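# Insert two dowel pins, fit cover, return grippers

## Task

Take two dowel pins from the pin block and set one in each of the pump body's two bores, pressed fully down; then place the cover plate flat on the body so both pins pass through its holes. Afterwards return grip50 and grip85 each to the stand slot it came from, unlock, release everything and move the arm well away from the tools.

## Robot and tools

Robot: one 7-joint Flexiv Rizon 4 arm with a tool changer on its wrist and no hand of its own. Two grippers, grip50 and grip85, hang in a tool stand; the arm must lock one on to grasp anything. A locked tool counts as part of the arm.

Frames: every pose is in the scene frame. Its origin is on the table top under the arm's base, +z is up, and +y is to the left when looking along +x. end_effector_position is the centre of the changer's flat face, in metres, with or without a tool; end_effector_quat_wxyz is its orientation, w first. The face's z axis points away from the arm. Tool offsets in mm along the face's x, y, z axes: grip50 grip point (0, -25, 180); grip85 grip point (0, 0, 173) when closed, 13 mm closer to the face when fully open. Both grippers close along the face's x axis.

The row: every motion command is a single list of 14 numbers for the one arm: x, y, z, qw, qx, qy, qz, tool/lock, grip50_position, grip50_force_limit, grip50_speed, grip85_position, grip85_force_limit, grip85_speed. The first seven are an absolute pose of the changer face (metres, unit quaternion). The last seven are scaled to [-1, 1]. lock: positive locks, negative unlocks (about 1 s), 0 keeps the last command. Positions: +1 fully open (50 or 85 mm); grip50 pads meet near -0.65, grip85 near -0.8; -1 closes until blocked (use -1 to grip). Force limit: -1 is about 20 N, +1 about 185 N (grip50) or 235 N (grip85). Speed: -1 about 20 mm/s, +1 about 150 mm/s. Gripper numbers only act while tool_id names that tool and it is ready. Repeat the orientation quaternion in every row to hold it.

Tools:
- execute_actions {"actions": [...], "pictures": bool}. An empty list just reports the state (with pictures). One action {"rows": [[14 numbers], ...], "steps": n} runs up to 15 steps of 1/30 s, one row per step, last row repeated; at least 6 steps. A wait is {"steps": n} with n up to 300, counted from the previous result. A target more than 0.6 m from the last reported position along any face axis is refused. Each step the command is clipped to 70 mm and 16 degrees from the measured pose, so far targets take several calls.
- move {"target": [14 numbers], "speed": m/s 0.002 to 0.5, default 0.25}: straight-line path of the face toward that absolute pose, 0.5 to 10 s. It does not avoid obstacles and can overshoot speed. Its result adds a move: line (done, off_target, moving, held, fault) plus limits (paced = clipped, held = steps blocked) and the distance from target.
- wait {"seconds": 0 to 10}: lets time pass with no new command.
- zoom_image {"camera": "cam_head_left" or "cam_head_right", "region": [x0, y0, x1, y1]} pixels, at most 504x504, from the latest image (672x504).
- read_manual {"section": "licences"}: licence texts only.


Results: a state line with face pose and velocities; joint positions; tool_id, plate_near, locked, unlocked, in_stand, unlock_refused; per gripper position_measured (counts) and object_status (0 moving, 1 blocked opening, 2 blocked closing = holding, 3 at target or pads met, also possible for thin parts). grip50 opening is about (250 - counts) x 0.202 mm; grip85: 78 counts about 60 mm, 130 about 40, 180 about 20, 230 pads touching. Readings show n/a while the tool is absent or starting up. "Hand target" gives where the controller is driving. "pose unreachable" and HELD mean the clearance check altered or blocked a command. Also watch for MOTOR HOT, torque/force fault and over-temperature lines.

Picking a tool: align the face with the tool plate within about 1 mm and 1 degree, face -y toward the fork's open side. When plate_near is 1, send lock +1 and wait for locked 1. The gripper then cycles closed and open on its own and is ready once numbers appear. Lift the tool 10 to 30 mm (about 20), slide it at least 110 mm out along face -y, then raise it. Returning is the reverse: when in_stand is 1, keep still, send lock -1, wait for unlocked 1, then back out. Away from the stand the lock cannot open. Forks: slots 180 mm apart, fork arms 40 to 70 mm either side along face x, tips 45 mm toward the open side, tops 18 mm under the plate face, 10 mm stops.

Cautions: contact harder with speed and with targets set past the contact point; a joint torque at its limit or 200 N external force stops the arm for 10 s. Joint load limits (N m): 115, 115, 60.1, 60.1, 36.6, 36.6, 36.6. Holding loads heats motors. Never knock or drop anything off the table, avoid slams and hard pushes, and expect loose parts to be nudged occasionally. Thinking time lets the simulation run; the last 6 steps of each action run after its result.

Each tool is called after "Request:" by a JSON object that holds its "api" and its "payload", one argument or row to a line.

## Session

Request:
{"api": "execute_actions", "payload": {
  "actions": []
}}

Scene clock: 0.00 s of 7800.00 s.
end_effector_position=(+0.2643, +0.3326, +0.3981) locked=0 unlocked=1 plate_near=0 in_stand=0 unlock_refused=0 tool_id=none grip50_position_measured=n/a grip50_object_status=n/a grip85_position_measured=n/a grip85_object_status=n/a end_effector_quat_wxyz=(-0.126, -0.375, +0.918, -0.033) end_effector_velocity=(-0.000, +0.000, +0.000) end_effector_angular_velocity=(+0.000, -0.000, -0.000)
Joint positions: [ 0.888 -0.112  0.216  2.193  0.11   0.504 -2.842]
Joint velocities: [ 0.     0.     0.    -0.     0.    -0.     0.001]
Hand target: +0.264, +0.333, +0.398; -0.126, -0.375, +0.918, -0.033

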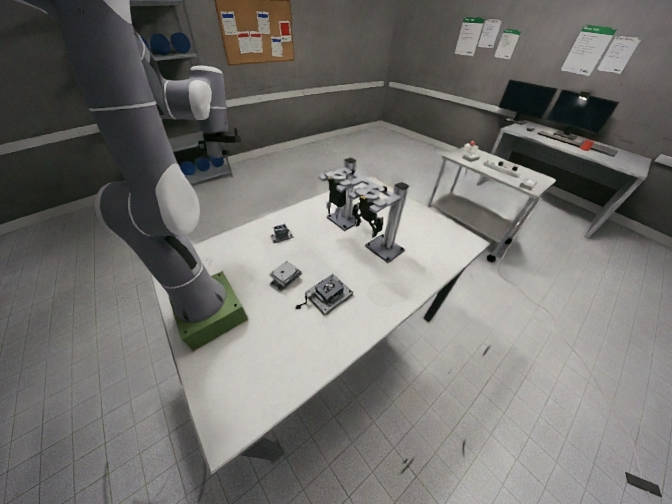

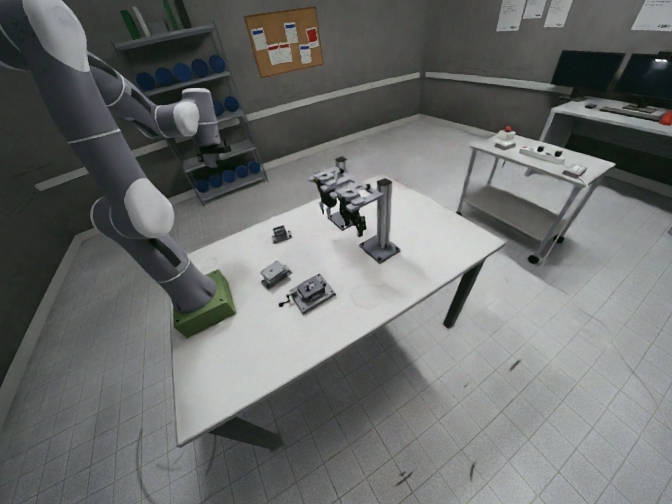

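Request:
{"api": "zoom_image", "payload": {
  "camera": "cam_head_left",
  "region": [310,150,420,260]
}}

Request:
{"api": "zoom_image", "payload": {
  "camera": "cam_head_right",
  "region": [300,150,410,260]
}}

Request:
{"api": "zoom_image", "payload": {
  "camera": "cam_head_left",
  "region": [300,265,360,325]
}}

Request:
{"api": "zoom_image", "payload": {
  "camera": "cam_head_right",
  "region": [280,265,340,325]
}}

Request:
{"api": "zoom_image", "payload": {
  "camera": "cam_head_left",
  "region": [260,215,300,255]
}}

Request:
{"api": "zoom_image", "payload": {
  "camera": "cam_head_right",
  "region": [260,215,300,255]
}}

Request:
{"api": "zoom_image", "payload": {
  "camera": "cam_head_left",
  "region": [260,250,310,300]
}}

Request:
{"api": "zoom_image", "payload": {
  "camera": "cam_head_right",
  "region": [250,250,300,300]
}}

Region (310, 150, 420, 260) of cam_head_left's 672x504 image, scaled by 4.582, with more detail than that image has.

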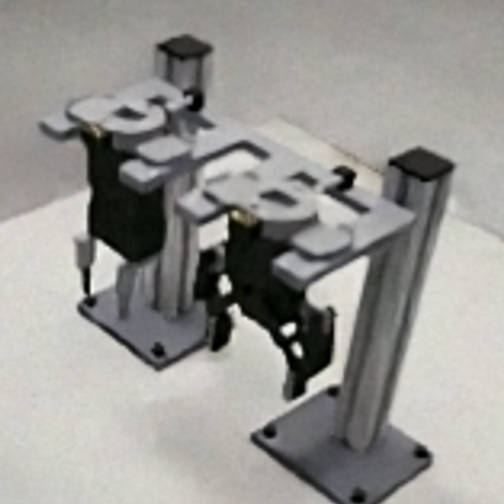

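Region (300, 150, 410, 260) of cam_head_right's 672x504 image, scaled by 4.582, with more detail than that image has.

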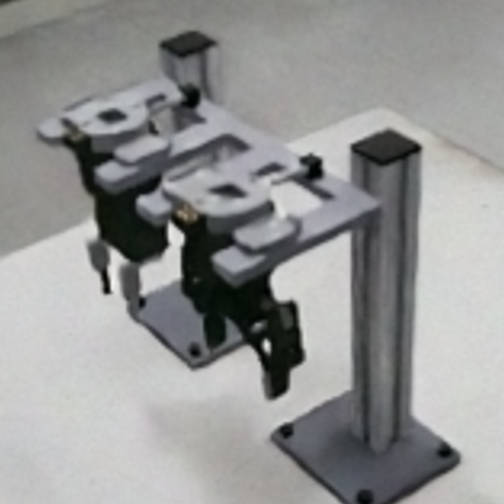

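Region (300, 265, 360, 325) of cam_head_left's 672x504 image, scaled by 8.400, with more detail than that image has.

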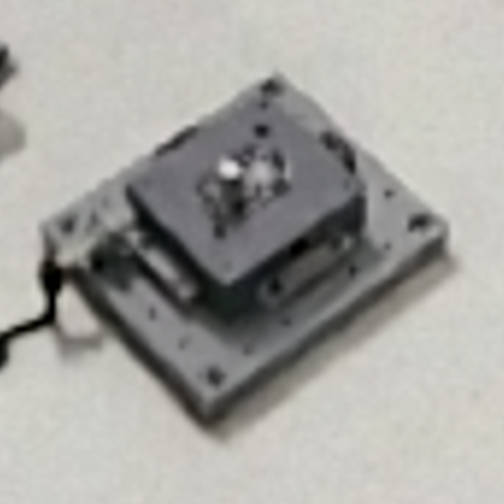

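Region (280, 265, 340, 325) of cam_head_right's 672x504 image, scaled by 8.400, with more detail than that image has.

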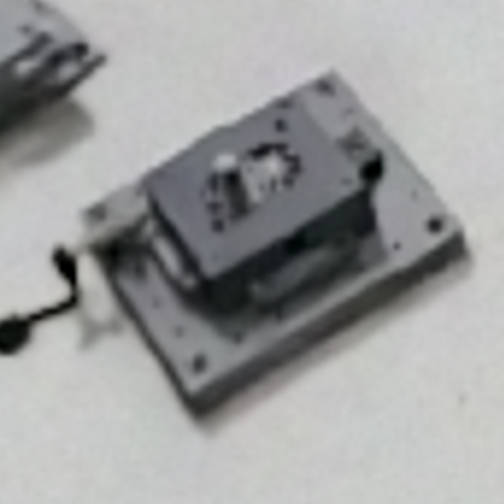

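Region (260, 215, 300, 255) of cam_head_left's 672x504 image, scaled by 12.600, with more detail than that image has.

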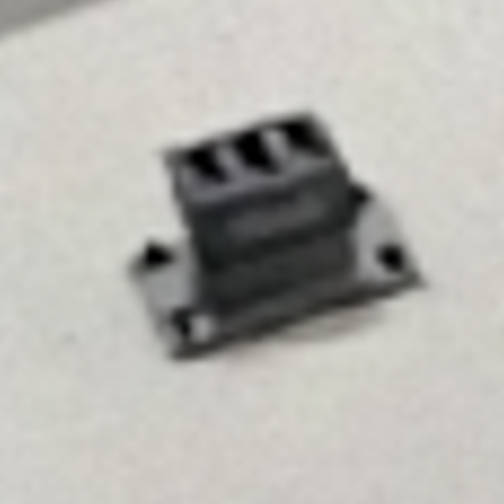

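Region (260, 215, 300, 255) of cam_head_right's 672x504 image, scaled by 12.600, with more detail than that image has.

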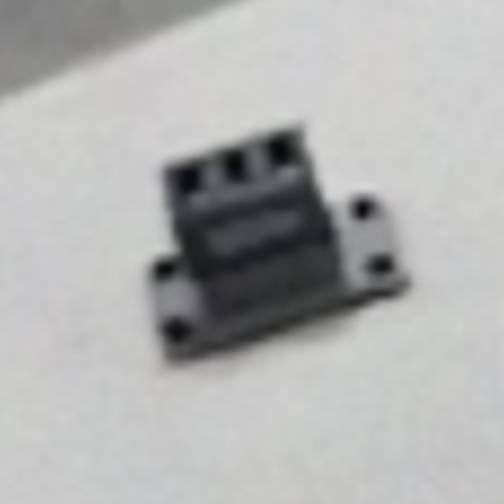

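Region (260, 250, 310, 300) of cam_head_left's 672x504 image, scaled by 10.080, with more detail than that image has.

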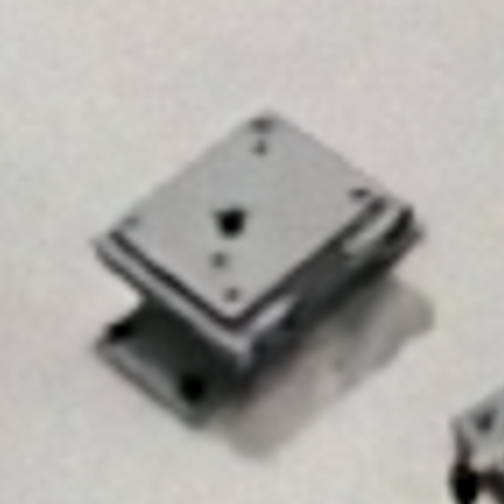

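Region (250, 250, 300, 300) of cam_head_right's 672x504 image, scaled by 10.080, with more detail than that image has.

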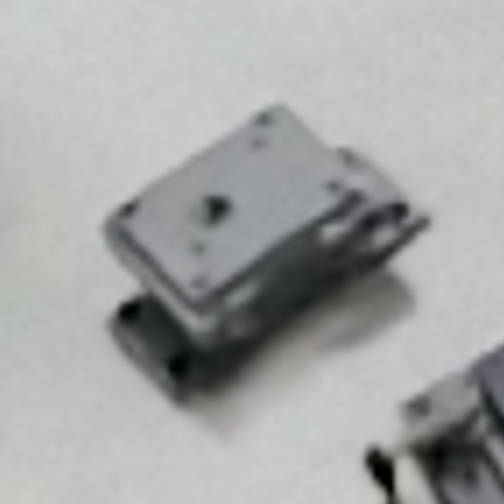

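Request:
{"api": "move", "payload": {
  "target": [0.6452,0.091,0.36,0,0.6945,0.7195,0,0,1,0,0,1,0,0]
}}

Request:
{"api": "move", "payload": {
  "target": [0.6452,0.091,0.315,0,0.6945,0.7195,0,0,1,0,0,1,0,0],
  "speed": 0.04
}}

Request:
{"api": "zoom_image", "payload": {
  "camera": "cam_head_left",
  "region": [310,140,390,220]
}}

Request:
{"api": "zoom_image", "payload": {
  "camera": "cam_head_right",
  "region": [295,140,375,220]
}}

Scene clock: 5.83 s of 7800.00 s.
end_effector_position=(+0.6456, +0.0912, +0.3600) locked=0 unlocked=1 plate_near=0 in_stand=0 unlock_refused=0 tool_id=none grip50_position_measured=n/a grip50_object_status=n/a grip85_position_measured=n/a grip85_object_status=n/a end_effector_quat_wxyz=(-0.000, +0.695, +0.719, +0.001) end_effector_velocity=(-0.000, +0.001, +0.000) end_effector_angular_velocity=(-0.000, -0.000, +0.002)
Joint positions: [ 0.588 -0.579 -0.373  1.726  0.266  0.691 -1.469]
Joint velocities: [-0.     0.     0.001 -0.    -0.001 -0.    -0.001]
Hand target: +0.646, +0.091, +0.360; -0.000, +0.695, +0.719, +0.001
Off the commanded pose: 0.000 m, 0 deg.
Kept back: nothing.
move: done

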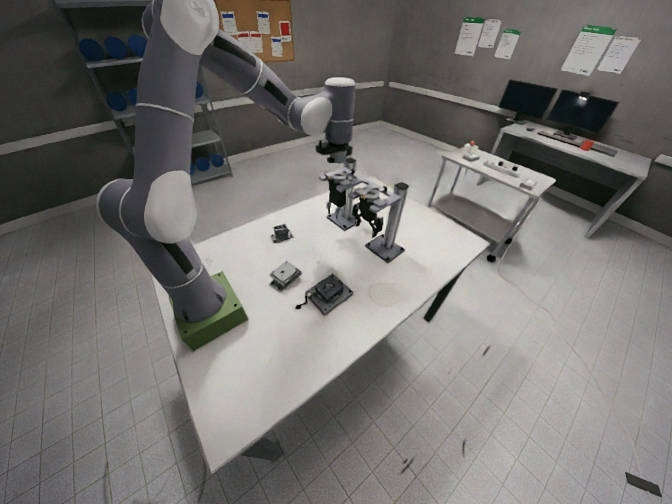

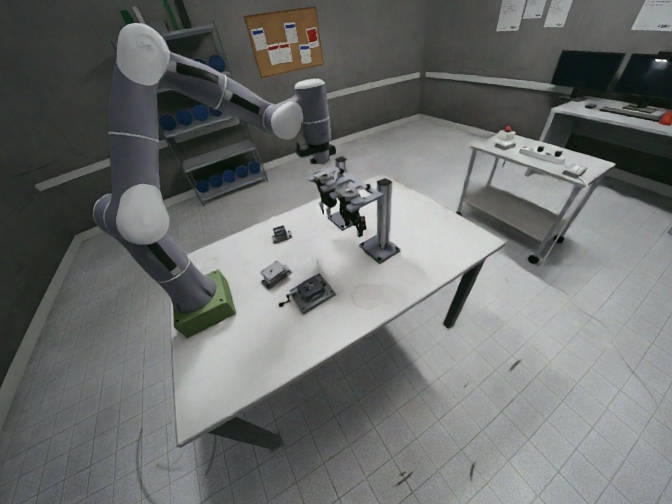

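Scene clock: 7.20 s of 7800.00 s.
end_effector_position=(+0.6451, +0.0911, +0.3148) locked=0 unlocked=1 plate_near=0 in_stand=0 unlock_refused=0 tool_id=none grip50_position_measured=n/a grip50_object_status=n/a grip85_position_measured=n/a grip85_object_status=n/a end_effector_quat_wxyz=(-0.000, +0.695, +0.719, -0.000) end_effector_velocity=(-0.000, -0.000, +0.000) end_effector_angular_velocity=(+0.000, -0.000, -0.001)
Joint positions: [ 0.574 -0.66  -0.35   1.73   0.301  0.771 -1.49 ]
Joint velocities: [ 0.  0. -0.  0.  0.  0.  0.]
Hand target: +0.645, +0.091, +0.315; -0.000, +0.695, +0.719, +0.000
Off the commanded pose: 0.000 m, 0 deg.
Kept back: nothing.
move: done

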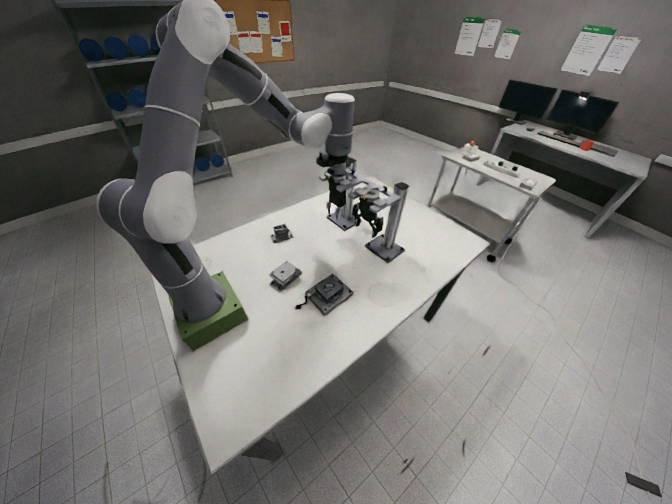

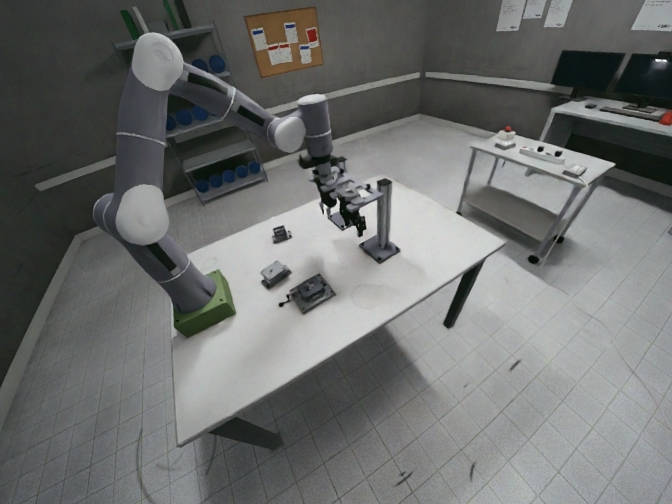

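Region (310, 140, 390, 220) of cam_head_left's 672x504 image, scaled by 6.300, with more detail than that image has.

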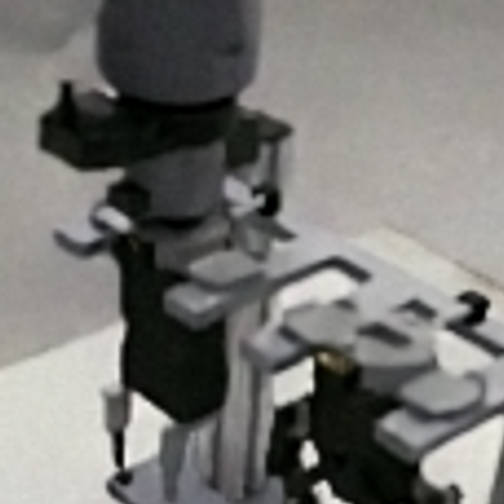

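Region (295, 140, 375, 220) of cam_head_right's 672x504 image, scaled by 6.300, with more detail than that image has.

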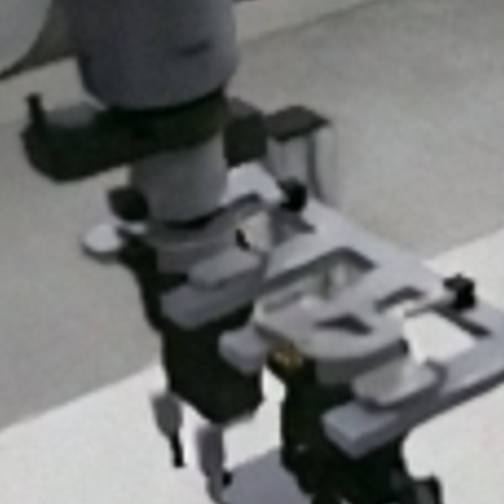

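Request:
{"api": "move", "payload": {
  "target": [0.6452,0.091,0.303,0,0.6945,0.7195,0,0,1,0,0,1,0,0],
  "speed": 0.005
}}

Request:
{"api": "zoom_image", "payload": {
  "camera": "cam_head_left",
  "region": [315,155,365,205]
}}

Request:
{"api": "zoom_image", "payload": {
  "camera": "cam_head_right",
  "region": [300,155,350,205]
}}

Scene clock: 10.00 s of 7800.00 s.
end_effector_position=(+0.6502, +0.0918, +0.3120) locked=0 unlocked=1 plate_near=0 in_stand=0 unlock_refused=0 tool_id=none grip50_position_measured=n/a grip50_object_status=n/a grip85_position_measured=n/a grip85_object_status=n/a end_effector_quat_wxyz=(+0.005, +0.694, +0.720, +0.008) end_effector_velocity=(+0.000, +0.000, -0.000) end_effector_angular_velocity=(+0.000, -0.000, -0.001)
Joint positions: [ 0.56  -0.671 -0.335  1.723  0.297  0.799 -1.49 ]
Joint velocities: [-0.007  0.001  0.009  0.    -0.007  0.002  0.006]
Hand target: +0.645, +0.091, +0.303; +0.000, +0.695, +0.719, -0.000
Off the commanded pose: 0.010 m, 1 deg.
Kept back: nothing.
move: off_target

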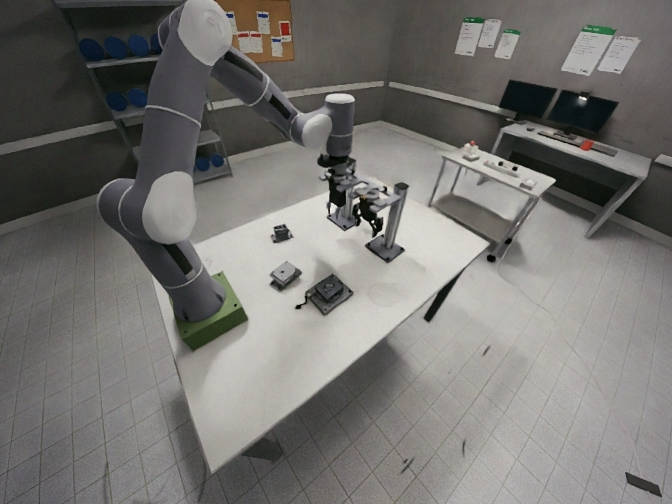

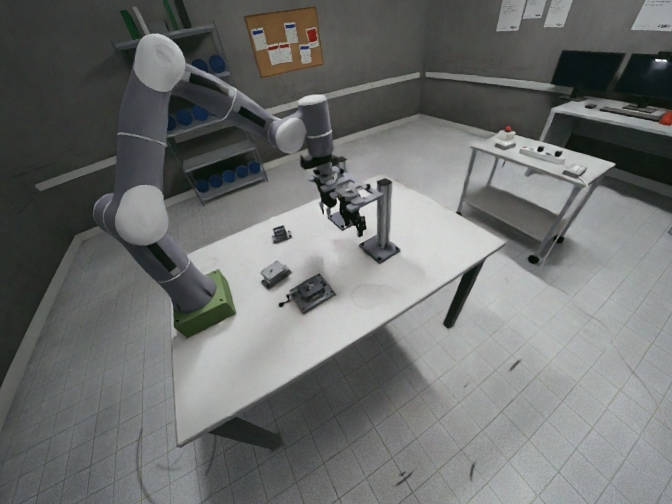

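Region (315, 155, 365, 205) of cam_head_left's 672x504 image, scaled by 10.080, with more detail than that image has.

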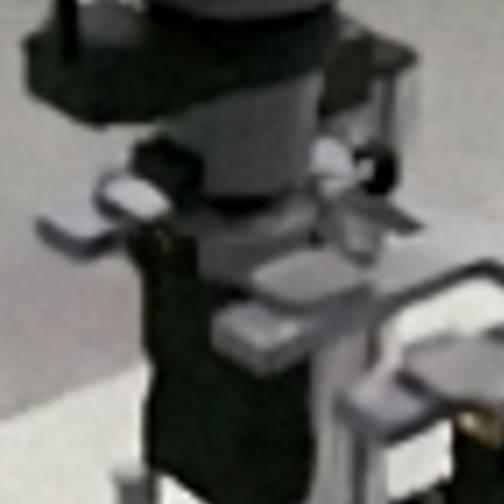

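Region (300, 155, 350, 205) of cam_head_right's 672x504 image, scaled by 10.080, with more detail than that image has.

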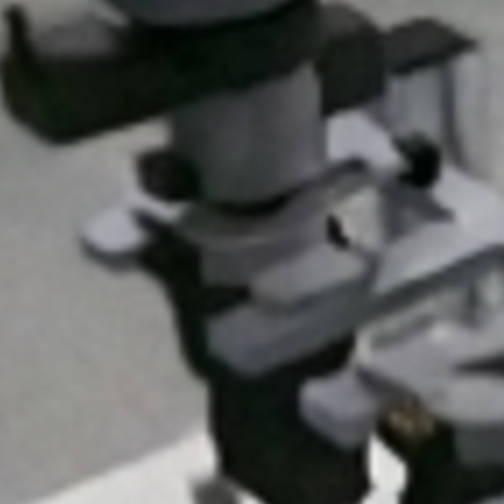

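Request:
{"api": "execute_actions", "payload": {
  "actions": [
    {"rows":[[0.6452,0.091,0.34,0,0.6945,0.7195,0,0,1,0,0,1,0,0]]}
  ]
}}

Request:
{"api": "move", "payload": {
  "target": [0.545,0.138,0.34,0,0.6945,0.7195,0,0,1,0,0,1,0,0]
}}

Request:
{"api": "move", "payload": {
  "target": [0.545,0.138,0.278,0,0.6945,0.7195,0,0,1,0,0,1,0,0],
  "speed": 0.1
}}

Request:
{"api": "move", "payload": {
  "target": [0.572,0.138,0.278,0,0.6945,0.7195,0,0,1,0,0,1,0,0],
  "speed": 0.008
}}

Scene clock: 10.77 s of 7800.00 s.
end_effector_position=(+0.6455, +0.0911, +0.3410) locked=0 unlocked=1 plate_near=0 in_stand=0 unlock_refused=0 tool_id=none grip50_position_measured=n/a grip50_object_status=n/a grip85_position_measured=n/a grip85_object_status=n/a end_effector_quat_wxyz=(+0.000, +0.694, +0.720, +0.001) end_effector_velocity=(-0.014, -0.001, -0.030) end_effector_angular_velocity=(-0.013, +0.054, -0.004)
Joint positions: [ 0.57  -0.61  -0.348  1.731  0.268  0.731 -1.471]
Joint velocities: [-0.001 -0.034  0.011  0.023  0.011 -0.    -0.   ]
Steps of this call (steps 1 to 14: nothing new was sent; steps 15 to 23: the first 9 steps of this action). Readings (end_effector_position | what the end effector reports):
15: (+0.6503, +0.0918, +0.3123) | locked=0 unlocked=1 plate_near=0 in_stand=0 unlock_refused=0 tool_id=none grip50_position_measured=n/a grip50_object_status=n/a grip85_position_measured=n/a grip85_object_status=n/a
16: (+0.6491, +0.0916, +0.3136) | locked=0 unlocked=1 plate_near=0 in_stand=0 unlock_refused=0 tool_id=none grip50_position_measured=n/a grip50_object_status=n/a grip85_position_measured=n/a grip85_object_status=n/a
18: (+0.6444, +0.0908, +0.3241) | locked=0 unlocked=1 plate_near=0 in_stand=0 unlock_refused=0 tool_id=none grip50_position_measured=n/a grip50_object_status=n/a grip85_position_measured=n/a grip85_object_status=n/a
22: (+0.6461, +0.0911, +0.3423) | locked=0 unlocked=1 plate_near=0 in_stand=0 unlock_refused=0 tool_id=none grip50_position_measured=n/a grip50_object_status=n/a grip85_position_measured=n/a grip85_object_status=n/a
23: the state above

Scene clock: 11.83 s of 7800.00 s.
end_effector_position=(+0.5449, +0.1381, +0.3399) locked=0 unlocked=1 plate_near=0 in_stand=0 unlock_refused=0 tool_id=none grip50_position_measured=n/a grip50_object_status=n/a grip85_position_measured=n/a grip85_object_status=n/a end_effector_quat_wxyz=(-0.000, +0.695, +0.719, -0.000) end_effector_velocity=(+0.000, -0.000, -0.000) end_effector_angular_velocity=(-0.000, +0.000, +0.000)
Joint positions: [ 0.734 -0.436 -0.34   2.04   0.224  0.876 -1.32 ]
Joint velocities: [-0.    -0.001 -0.    -0.    -0.    -0.    -0.   ]
Hand target: +0.545, +0.138, +0.340; -0.000, +0.694, +0.720, -0.000
Off your previous action's commanded pose: 0.000 m, 0 deg at its last step (step 6 of this call).
Off the commanded pose: 0.000 m, 0 deg.
Kept back: nothing.
move: done

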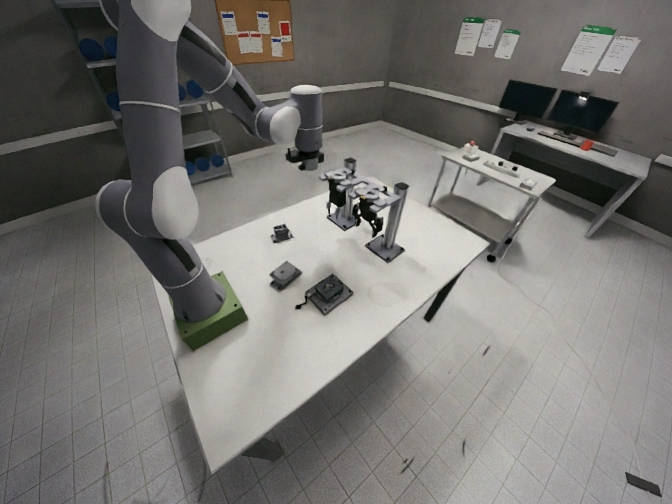

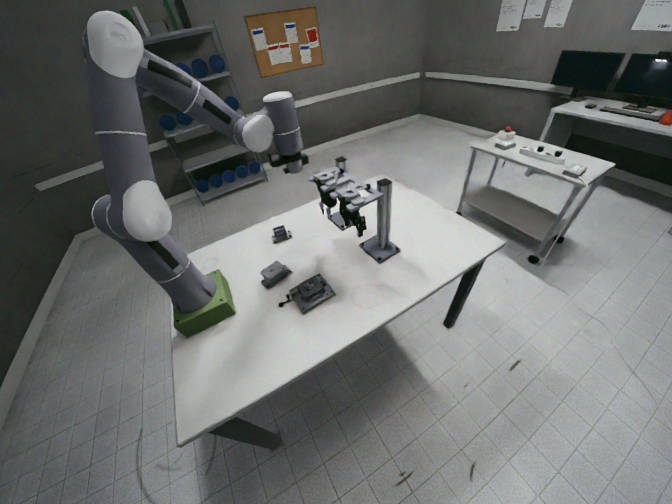

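Scene clock: 12.73 s of 7800.00 s.
end_effector_position=(+0.5450, +0.1380, +0.2778) locked=0 unlocked=1 plate_near=0 in_stand=0 unlock_refused=0 tool_id=none grip50_position_measured=n/a grip50_object_status=n/a grip85_position_measured=n/a grip85_object_status=n/a end_effector_quat_wxyz=(-0.000, +0.695, +0.719, -0.000) end_effector_velocity=(-0.000, +0.000, +0.000) end_effector_angular_velocity=(+0.001, -0.000, +0.000)
Joint positions: [ 0.701 -0.582 -0.293  2.024  0.301  0.999 -1.371]
Joint velocities: [ 0.     0.001  0.     0.     0.     0.    -0.   ]
Hand target: +0.545, +0.138, +0.278; -0.000, +0.695, +0.719, -0.000
Off the commanded pose: 0.000 m, 0 deg.
Kept back: nothing.
move: done

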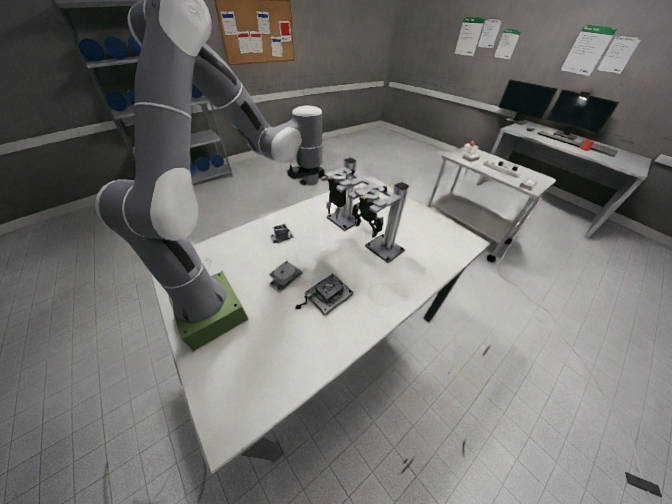

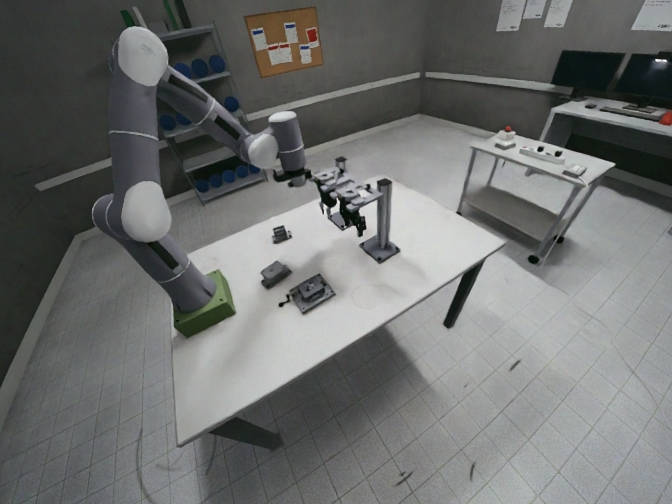

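Scene clock: 25.37 s of 7800.00 s.
end_effector_position=(+0.5537, +0.1380, +0.2727) locked=0 unlocked=1 plate_near=0 in_stand=0 unlock_refused=0 tool_id=none grip50_position_measured=n/a grip50_object_status=n/a grip85_position_measured=n/a grip85_object_status=n/a end_effector_quat_wxyz=(-0.009, +0.695, +0.719, -0.009) end_effector_velocity=(-0.000, -0.000, -0.000) end_effector_angular_velocity=(+0.000, +0.000, +0.000)
Joint positions: [ 0.692 -0.607 -0.297  1.98   0.316  0.955 -1.389]
Joint velocities: [ 0.    -0.    -0.     0.     0.001  0.    -0.001]
Hand target: +0.555, +0.138, +0.273; -0.008, +0.695, +0.719, -0.008
Off the commanded pose: 0.019 m, 1 deg.
FORCE FAULT: contact force on the arm reached its limit, and the arm stopped for 10 seconds. The contact can be on any part of the arm, not only on its tool. The arm's remaining commands of this call were not run. The arm holds still and accepts commands again. Move the arm away from the contact; if what it grips holds it there, let go first. Pushing or pulling that hard again can fault the arm again.
Kept back: nothing.
move: fault

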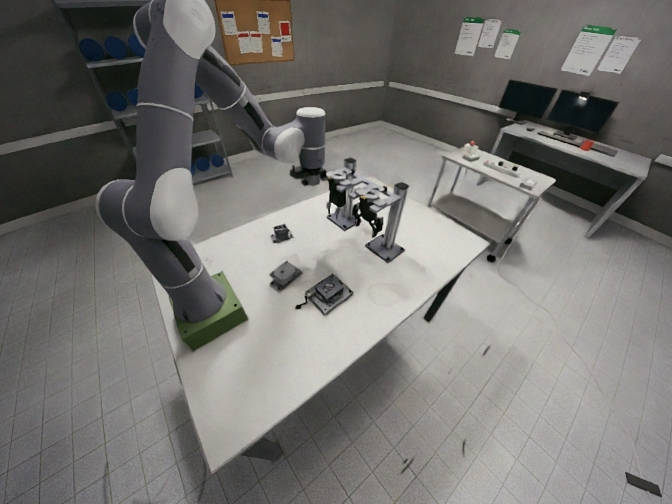

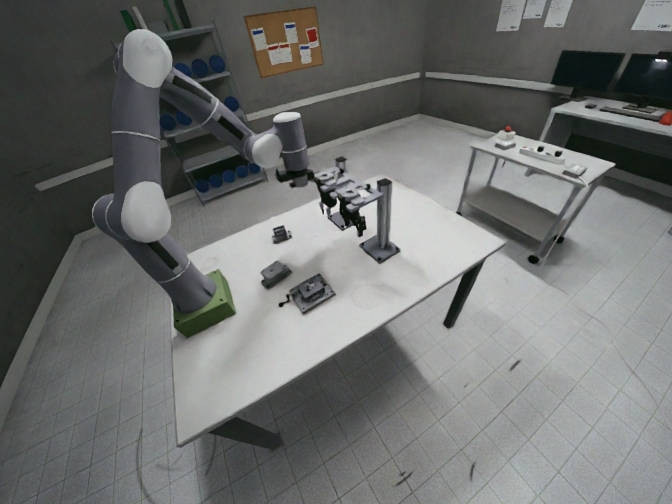

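Request:
{"api": "move", "payload": {
  "target": [0.53,0.138,0.30,0,0.6945,0.7195,0,0,1,0,0,1,0,0],
  "speed": 0.05
}}

Request:
{"api": "move", "payload": {
  "target": [0.53,0.138,0.279,0,1,0,0,0,1,0,0,1,0,0]
}}

Request:
{"api": "move", "payload": {
  "target": [0.56,0.138,0.279,0,1,0,0,0,1,0,0,1,0,0],
  "speed": 0.01
}}

Request:
{"api": "zoom_image", "payload": {
  "camera": "cam_head_left",
  "region": [290,150,360,220]
}}

Scene clock: 26.80 s of 7800.00 s.
end_effector_position=(+0.5299, +0.1380, +0.3000) locked=0 unlocked=1 plate_near=0 in_stand=0 unlock_refused=0 tool_id=none grip50_position_measured=n/a grip50_object_status=n/a grip85_position_measured=n/a grip85_object_status=n/a end_effector_quat_wxyz=(-0.000, +0.694, +0.720, +0.000) end_effector_velocity=(-0.000, +0.000, -0.000) end_effector_angular_velocity=(-0.000, +0.000, +0.001)
Joint positions: [ 0.746 -0.506 -0.327  2.078  0.286  0.977 -1.352]
Joint velocities: [ 0.    -0.     0.     0.    -0.    -0.    -0.001]
Hand target: +0.530, +0.138, +0.300; -0.000, +0.694, +0.720, -0.000
Off the commanded pose: 0.000 m, 0 deg.
Kept back: nothing.
move: done

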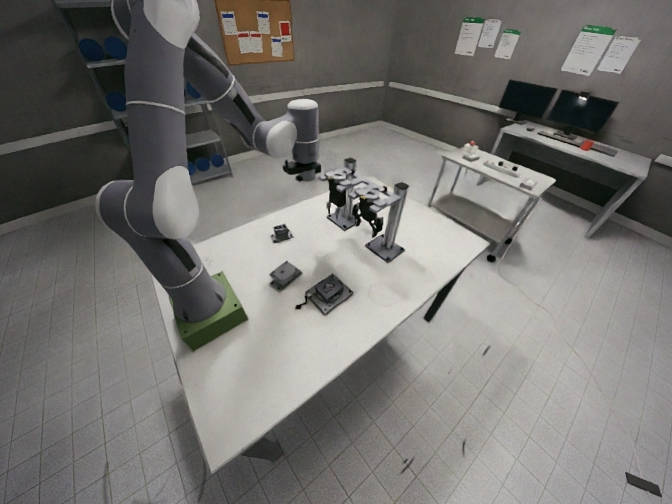

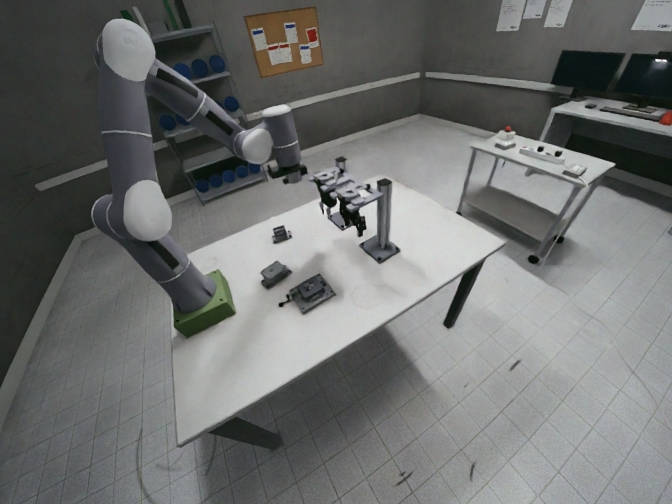

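Scene clock: 30.33 s of 7800.00 s.
end_effector_position=(+0.5299, +0.1380, +0.2785) locked=0 unlocked=1 plate_near=0 in_stand=0 unlock_refused=0 tool_id=none grip50_position_measured=n/a grip50_object_status=n/a grip85_position_measured=n/a grip85_object_status=n/a end_effector_quat_wxyz=(-0.000, +1.000, -0.000, -0.000) end_effector_velocity=(+0.000, -0.000, +0.000) end_effector_angular_velocity=(-0.000, -0.000, -0.000)
Joint positions: [ 1.008 -0.629 -0.627  2.028  0.597  0.905  0.025]
Joint velocities: [ 0. -0. -0. -0.  0. -0.  0.]
Hand target: +0.530, +0.138, +0.279; -0.000, +1.000, -0.000, -0.000
Off the commanded pose: 0.000 m, 0 deg.
Kept back: nothing.
move: done

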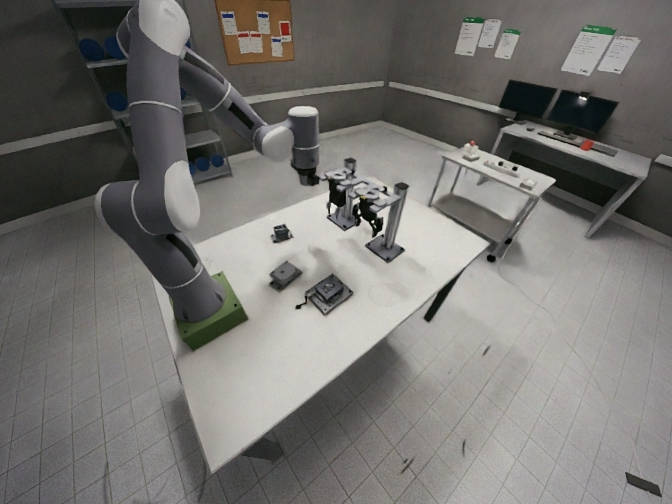

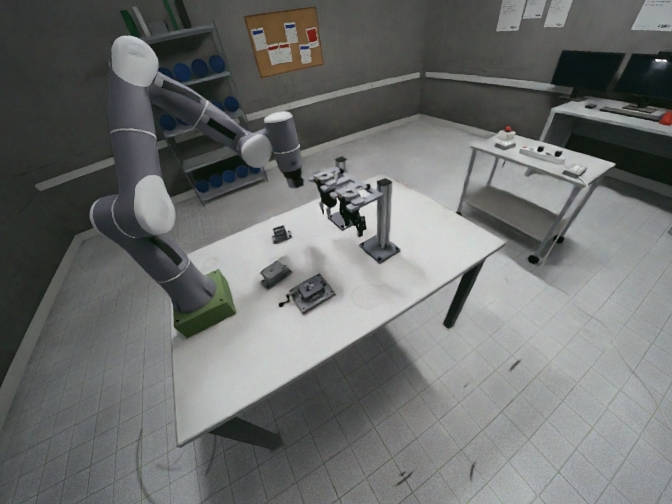

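Scene clock: 33.57 s of 7800.00 s.
end_effector_position=(+0.5601, +0.1380, +0.2792) locked=0 unlocked=1 plate_near=0 in_stand=0 unlock_refused=0 tool_id=none grip50_position_measured=n/a grip50_object_status=n/a grip85_position_measured=n/a grip85_object_status=n/a end_effector_quat_wxyz=(-0.000, +1.000, -0.000, +0.000) end_effector_velocity=(+0.000, +0.000, +0.000) end_effector_angular_velocity=(+0.001, -0.000, +0.000)
Joint positions: [ 0.959 -0.672 -0.62   1.938  0.589  0.859  0.019]
Joint velocities: [ 0.     0.001  0.     0.     0.001  0.    -0.001]
Hand target: +0.560, +0.138, +0.279; -0.000, +1.000, -0.000, +0.000
Off the commanded pose: 0.000 m, 0 deg.
Kept back: nothing.
move: done

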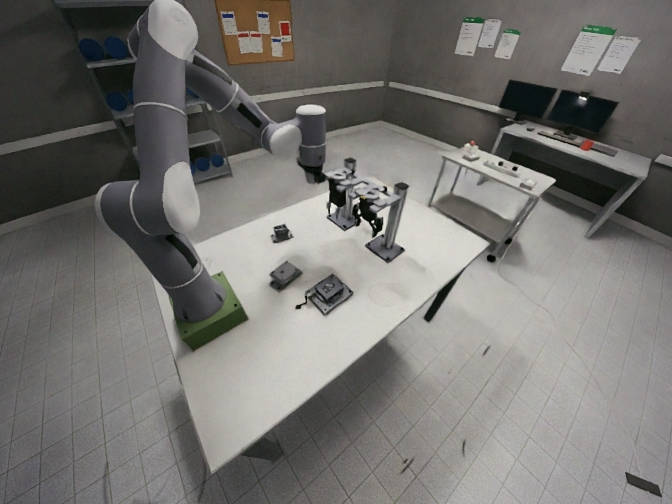

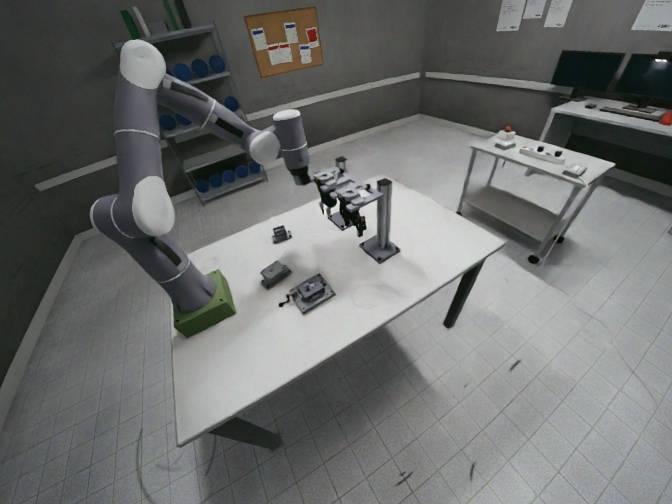

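Region (290, 150, 360, 220) of cam_head_left's 672x504 image, scaled by 7.200, with more detail than that image has.

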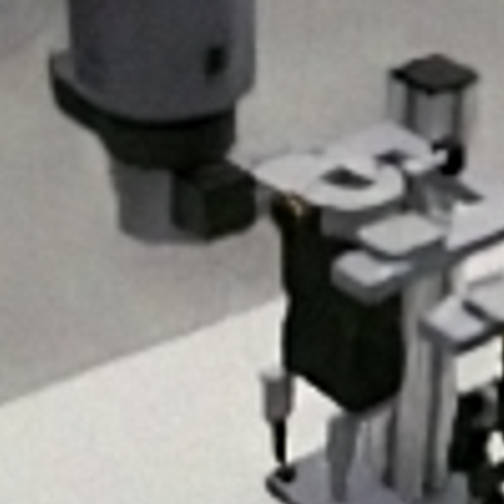

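Use ramped steps to get readings.

Request:
{"api": "move", "payload": {
  "target": [0.566,0.138,0.279,0,1,0,0,0,1,0,0,1,0,0],
  "speed": 0.005
}}

Request:
{"api": "move", "payload": {
  "target": [0.572,0.138,0.279,0,1,0,0,0,1,0,0,1,0,0],
  "speed": 0.005
}}

Scene clock: 35.20 s of 7800.00 s.
end_effector_position=(+0.5621, +0.1379, +0.2763) locked=0 unlocked=1 plate_near=0 in_stand=0 unlock_refused=0 tool_id=none grip50_position_measured=n/a grip50_object_status=n/a grip85_position_measured=n/a grip85_object_status=n/a end_effector_quat_wxyz=(-0.000, +1.000, -0.001, -0.005) end_effector_velocity=(-0.000, -0.000, -0.000) end_effector_angular_velocity=(+0.000, +0.000, +0.000)
Joint positions: [ 0.954 -0.683 -0.621  1.925  0.594  0.842  0.015]
Joint velocities: [ 0.007 -0.003 -0.009 -0.001  0.008 -0.004 -0.006]
Hand target: +0.566, +0.138, +0.279; -0.000, +1.000, -0.000, -0.000
Off the commanded pose: 0.005 m, 1 deg.
Kept back: nothing.
move: off_target

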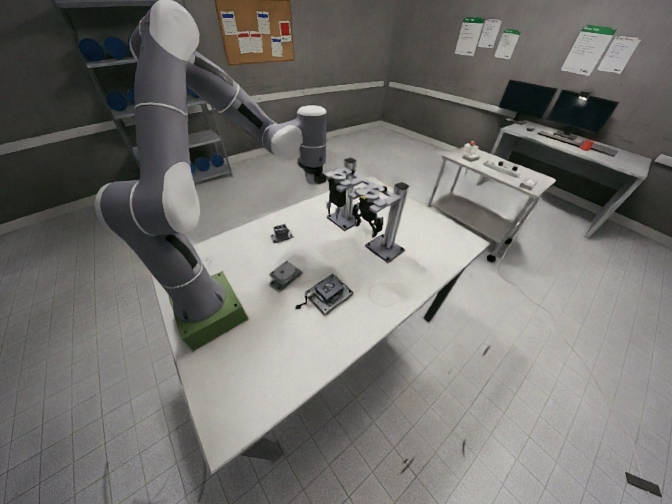

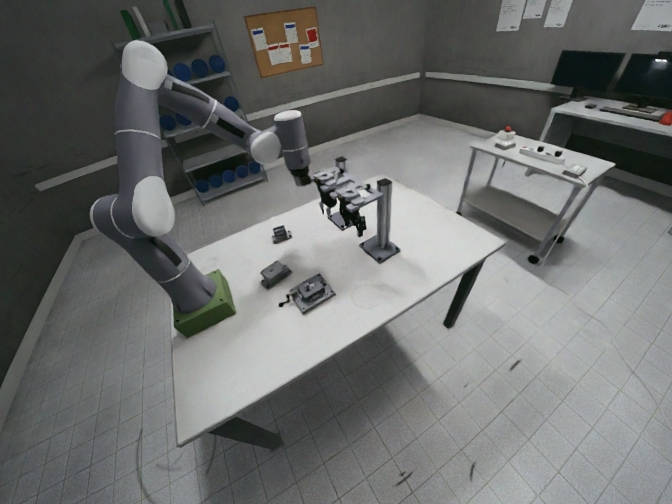

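Scene clock: 37.47 s of 7800.00 s.
end_effector_position=(+0.5626, +0.1375, +0.2727) locked=0 unlocked=1 plate_near=0 in_stand=0 unlock_refused=0 tool_id=none grip50_position_measured=n/a grip50_object_status=n/a grip85_position_measured=n/a grip85_object_status=n/a end_effector_quat_wxyz=(+0.000, +1.000, -0.001, -0.012) end_effector_velocity=(+0.000, +0.000, +0.000) end_effector_angular_velocity=(-0.000, -0.000, -0.000)
Joint positions: [ 0.967 -0.701 -0.644  1.911  0.62   0.814 -0.002]
Joint velocities: [ 0.015 -0.007 -0.019 -0.003  0.016 -0.009 -0.011]
Hand target: +0.572, +0.138, +0.279; -0.000, +1.000, -0.000, -0.000
Off the commanded pose: 0.011 m, 1 deg.
Kept back: nothing.
move: off_target

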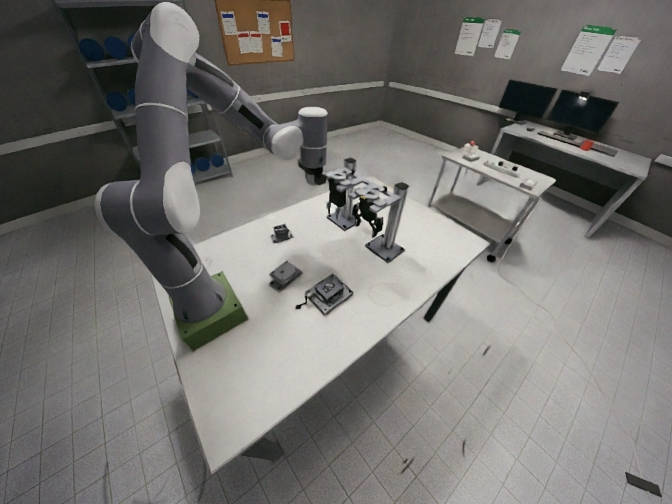

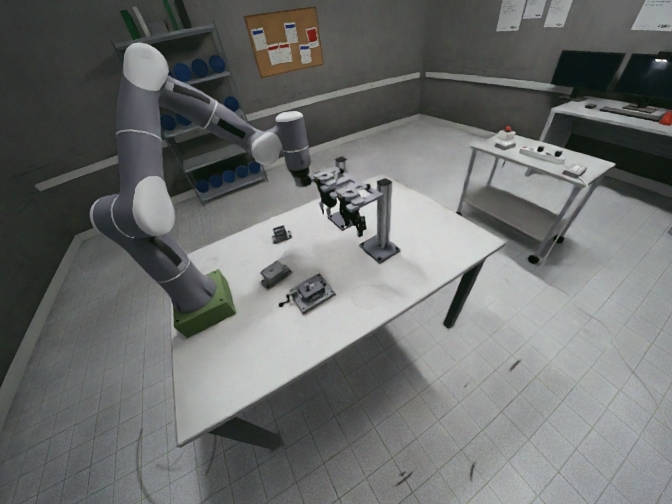

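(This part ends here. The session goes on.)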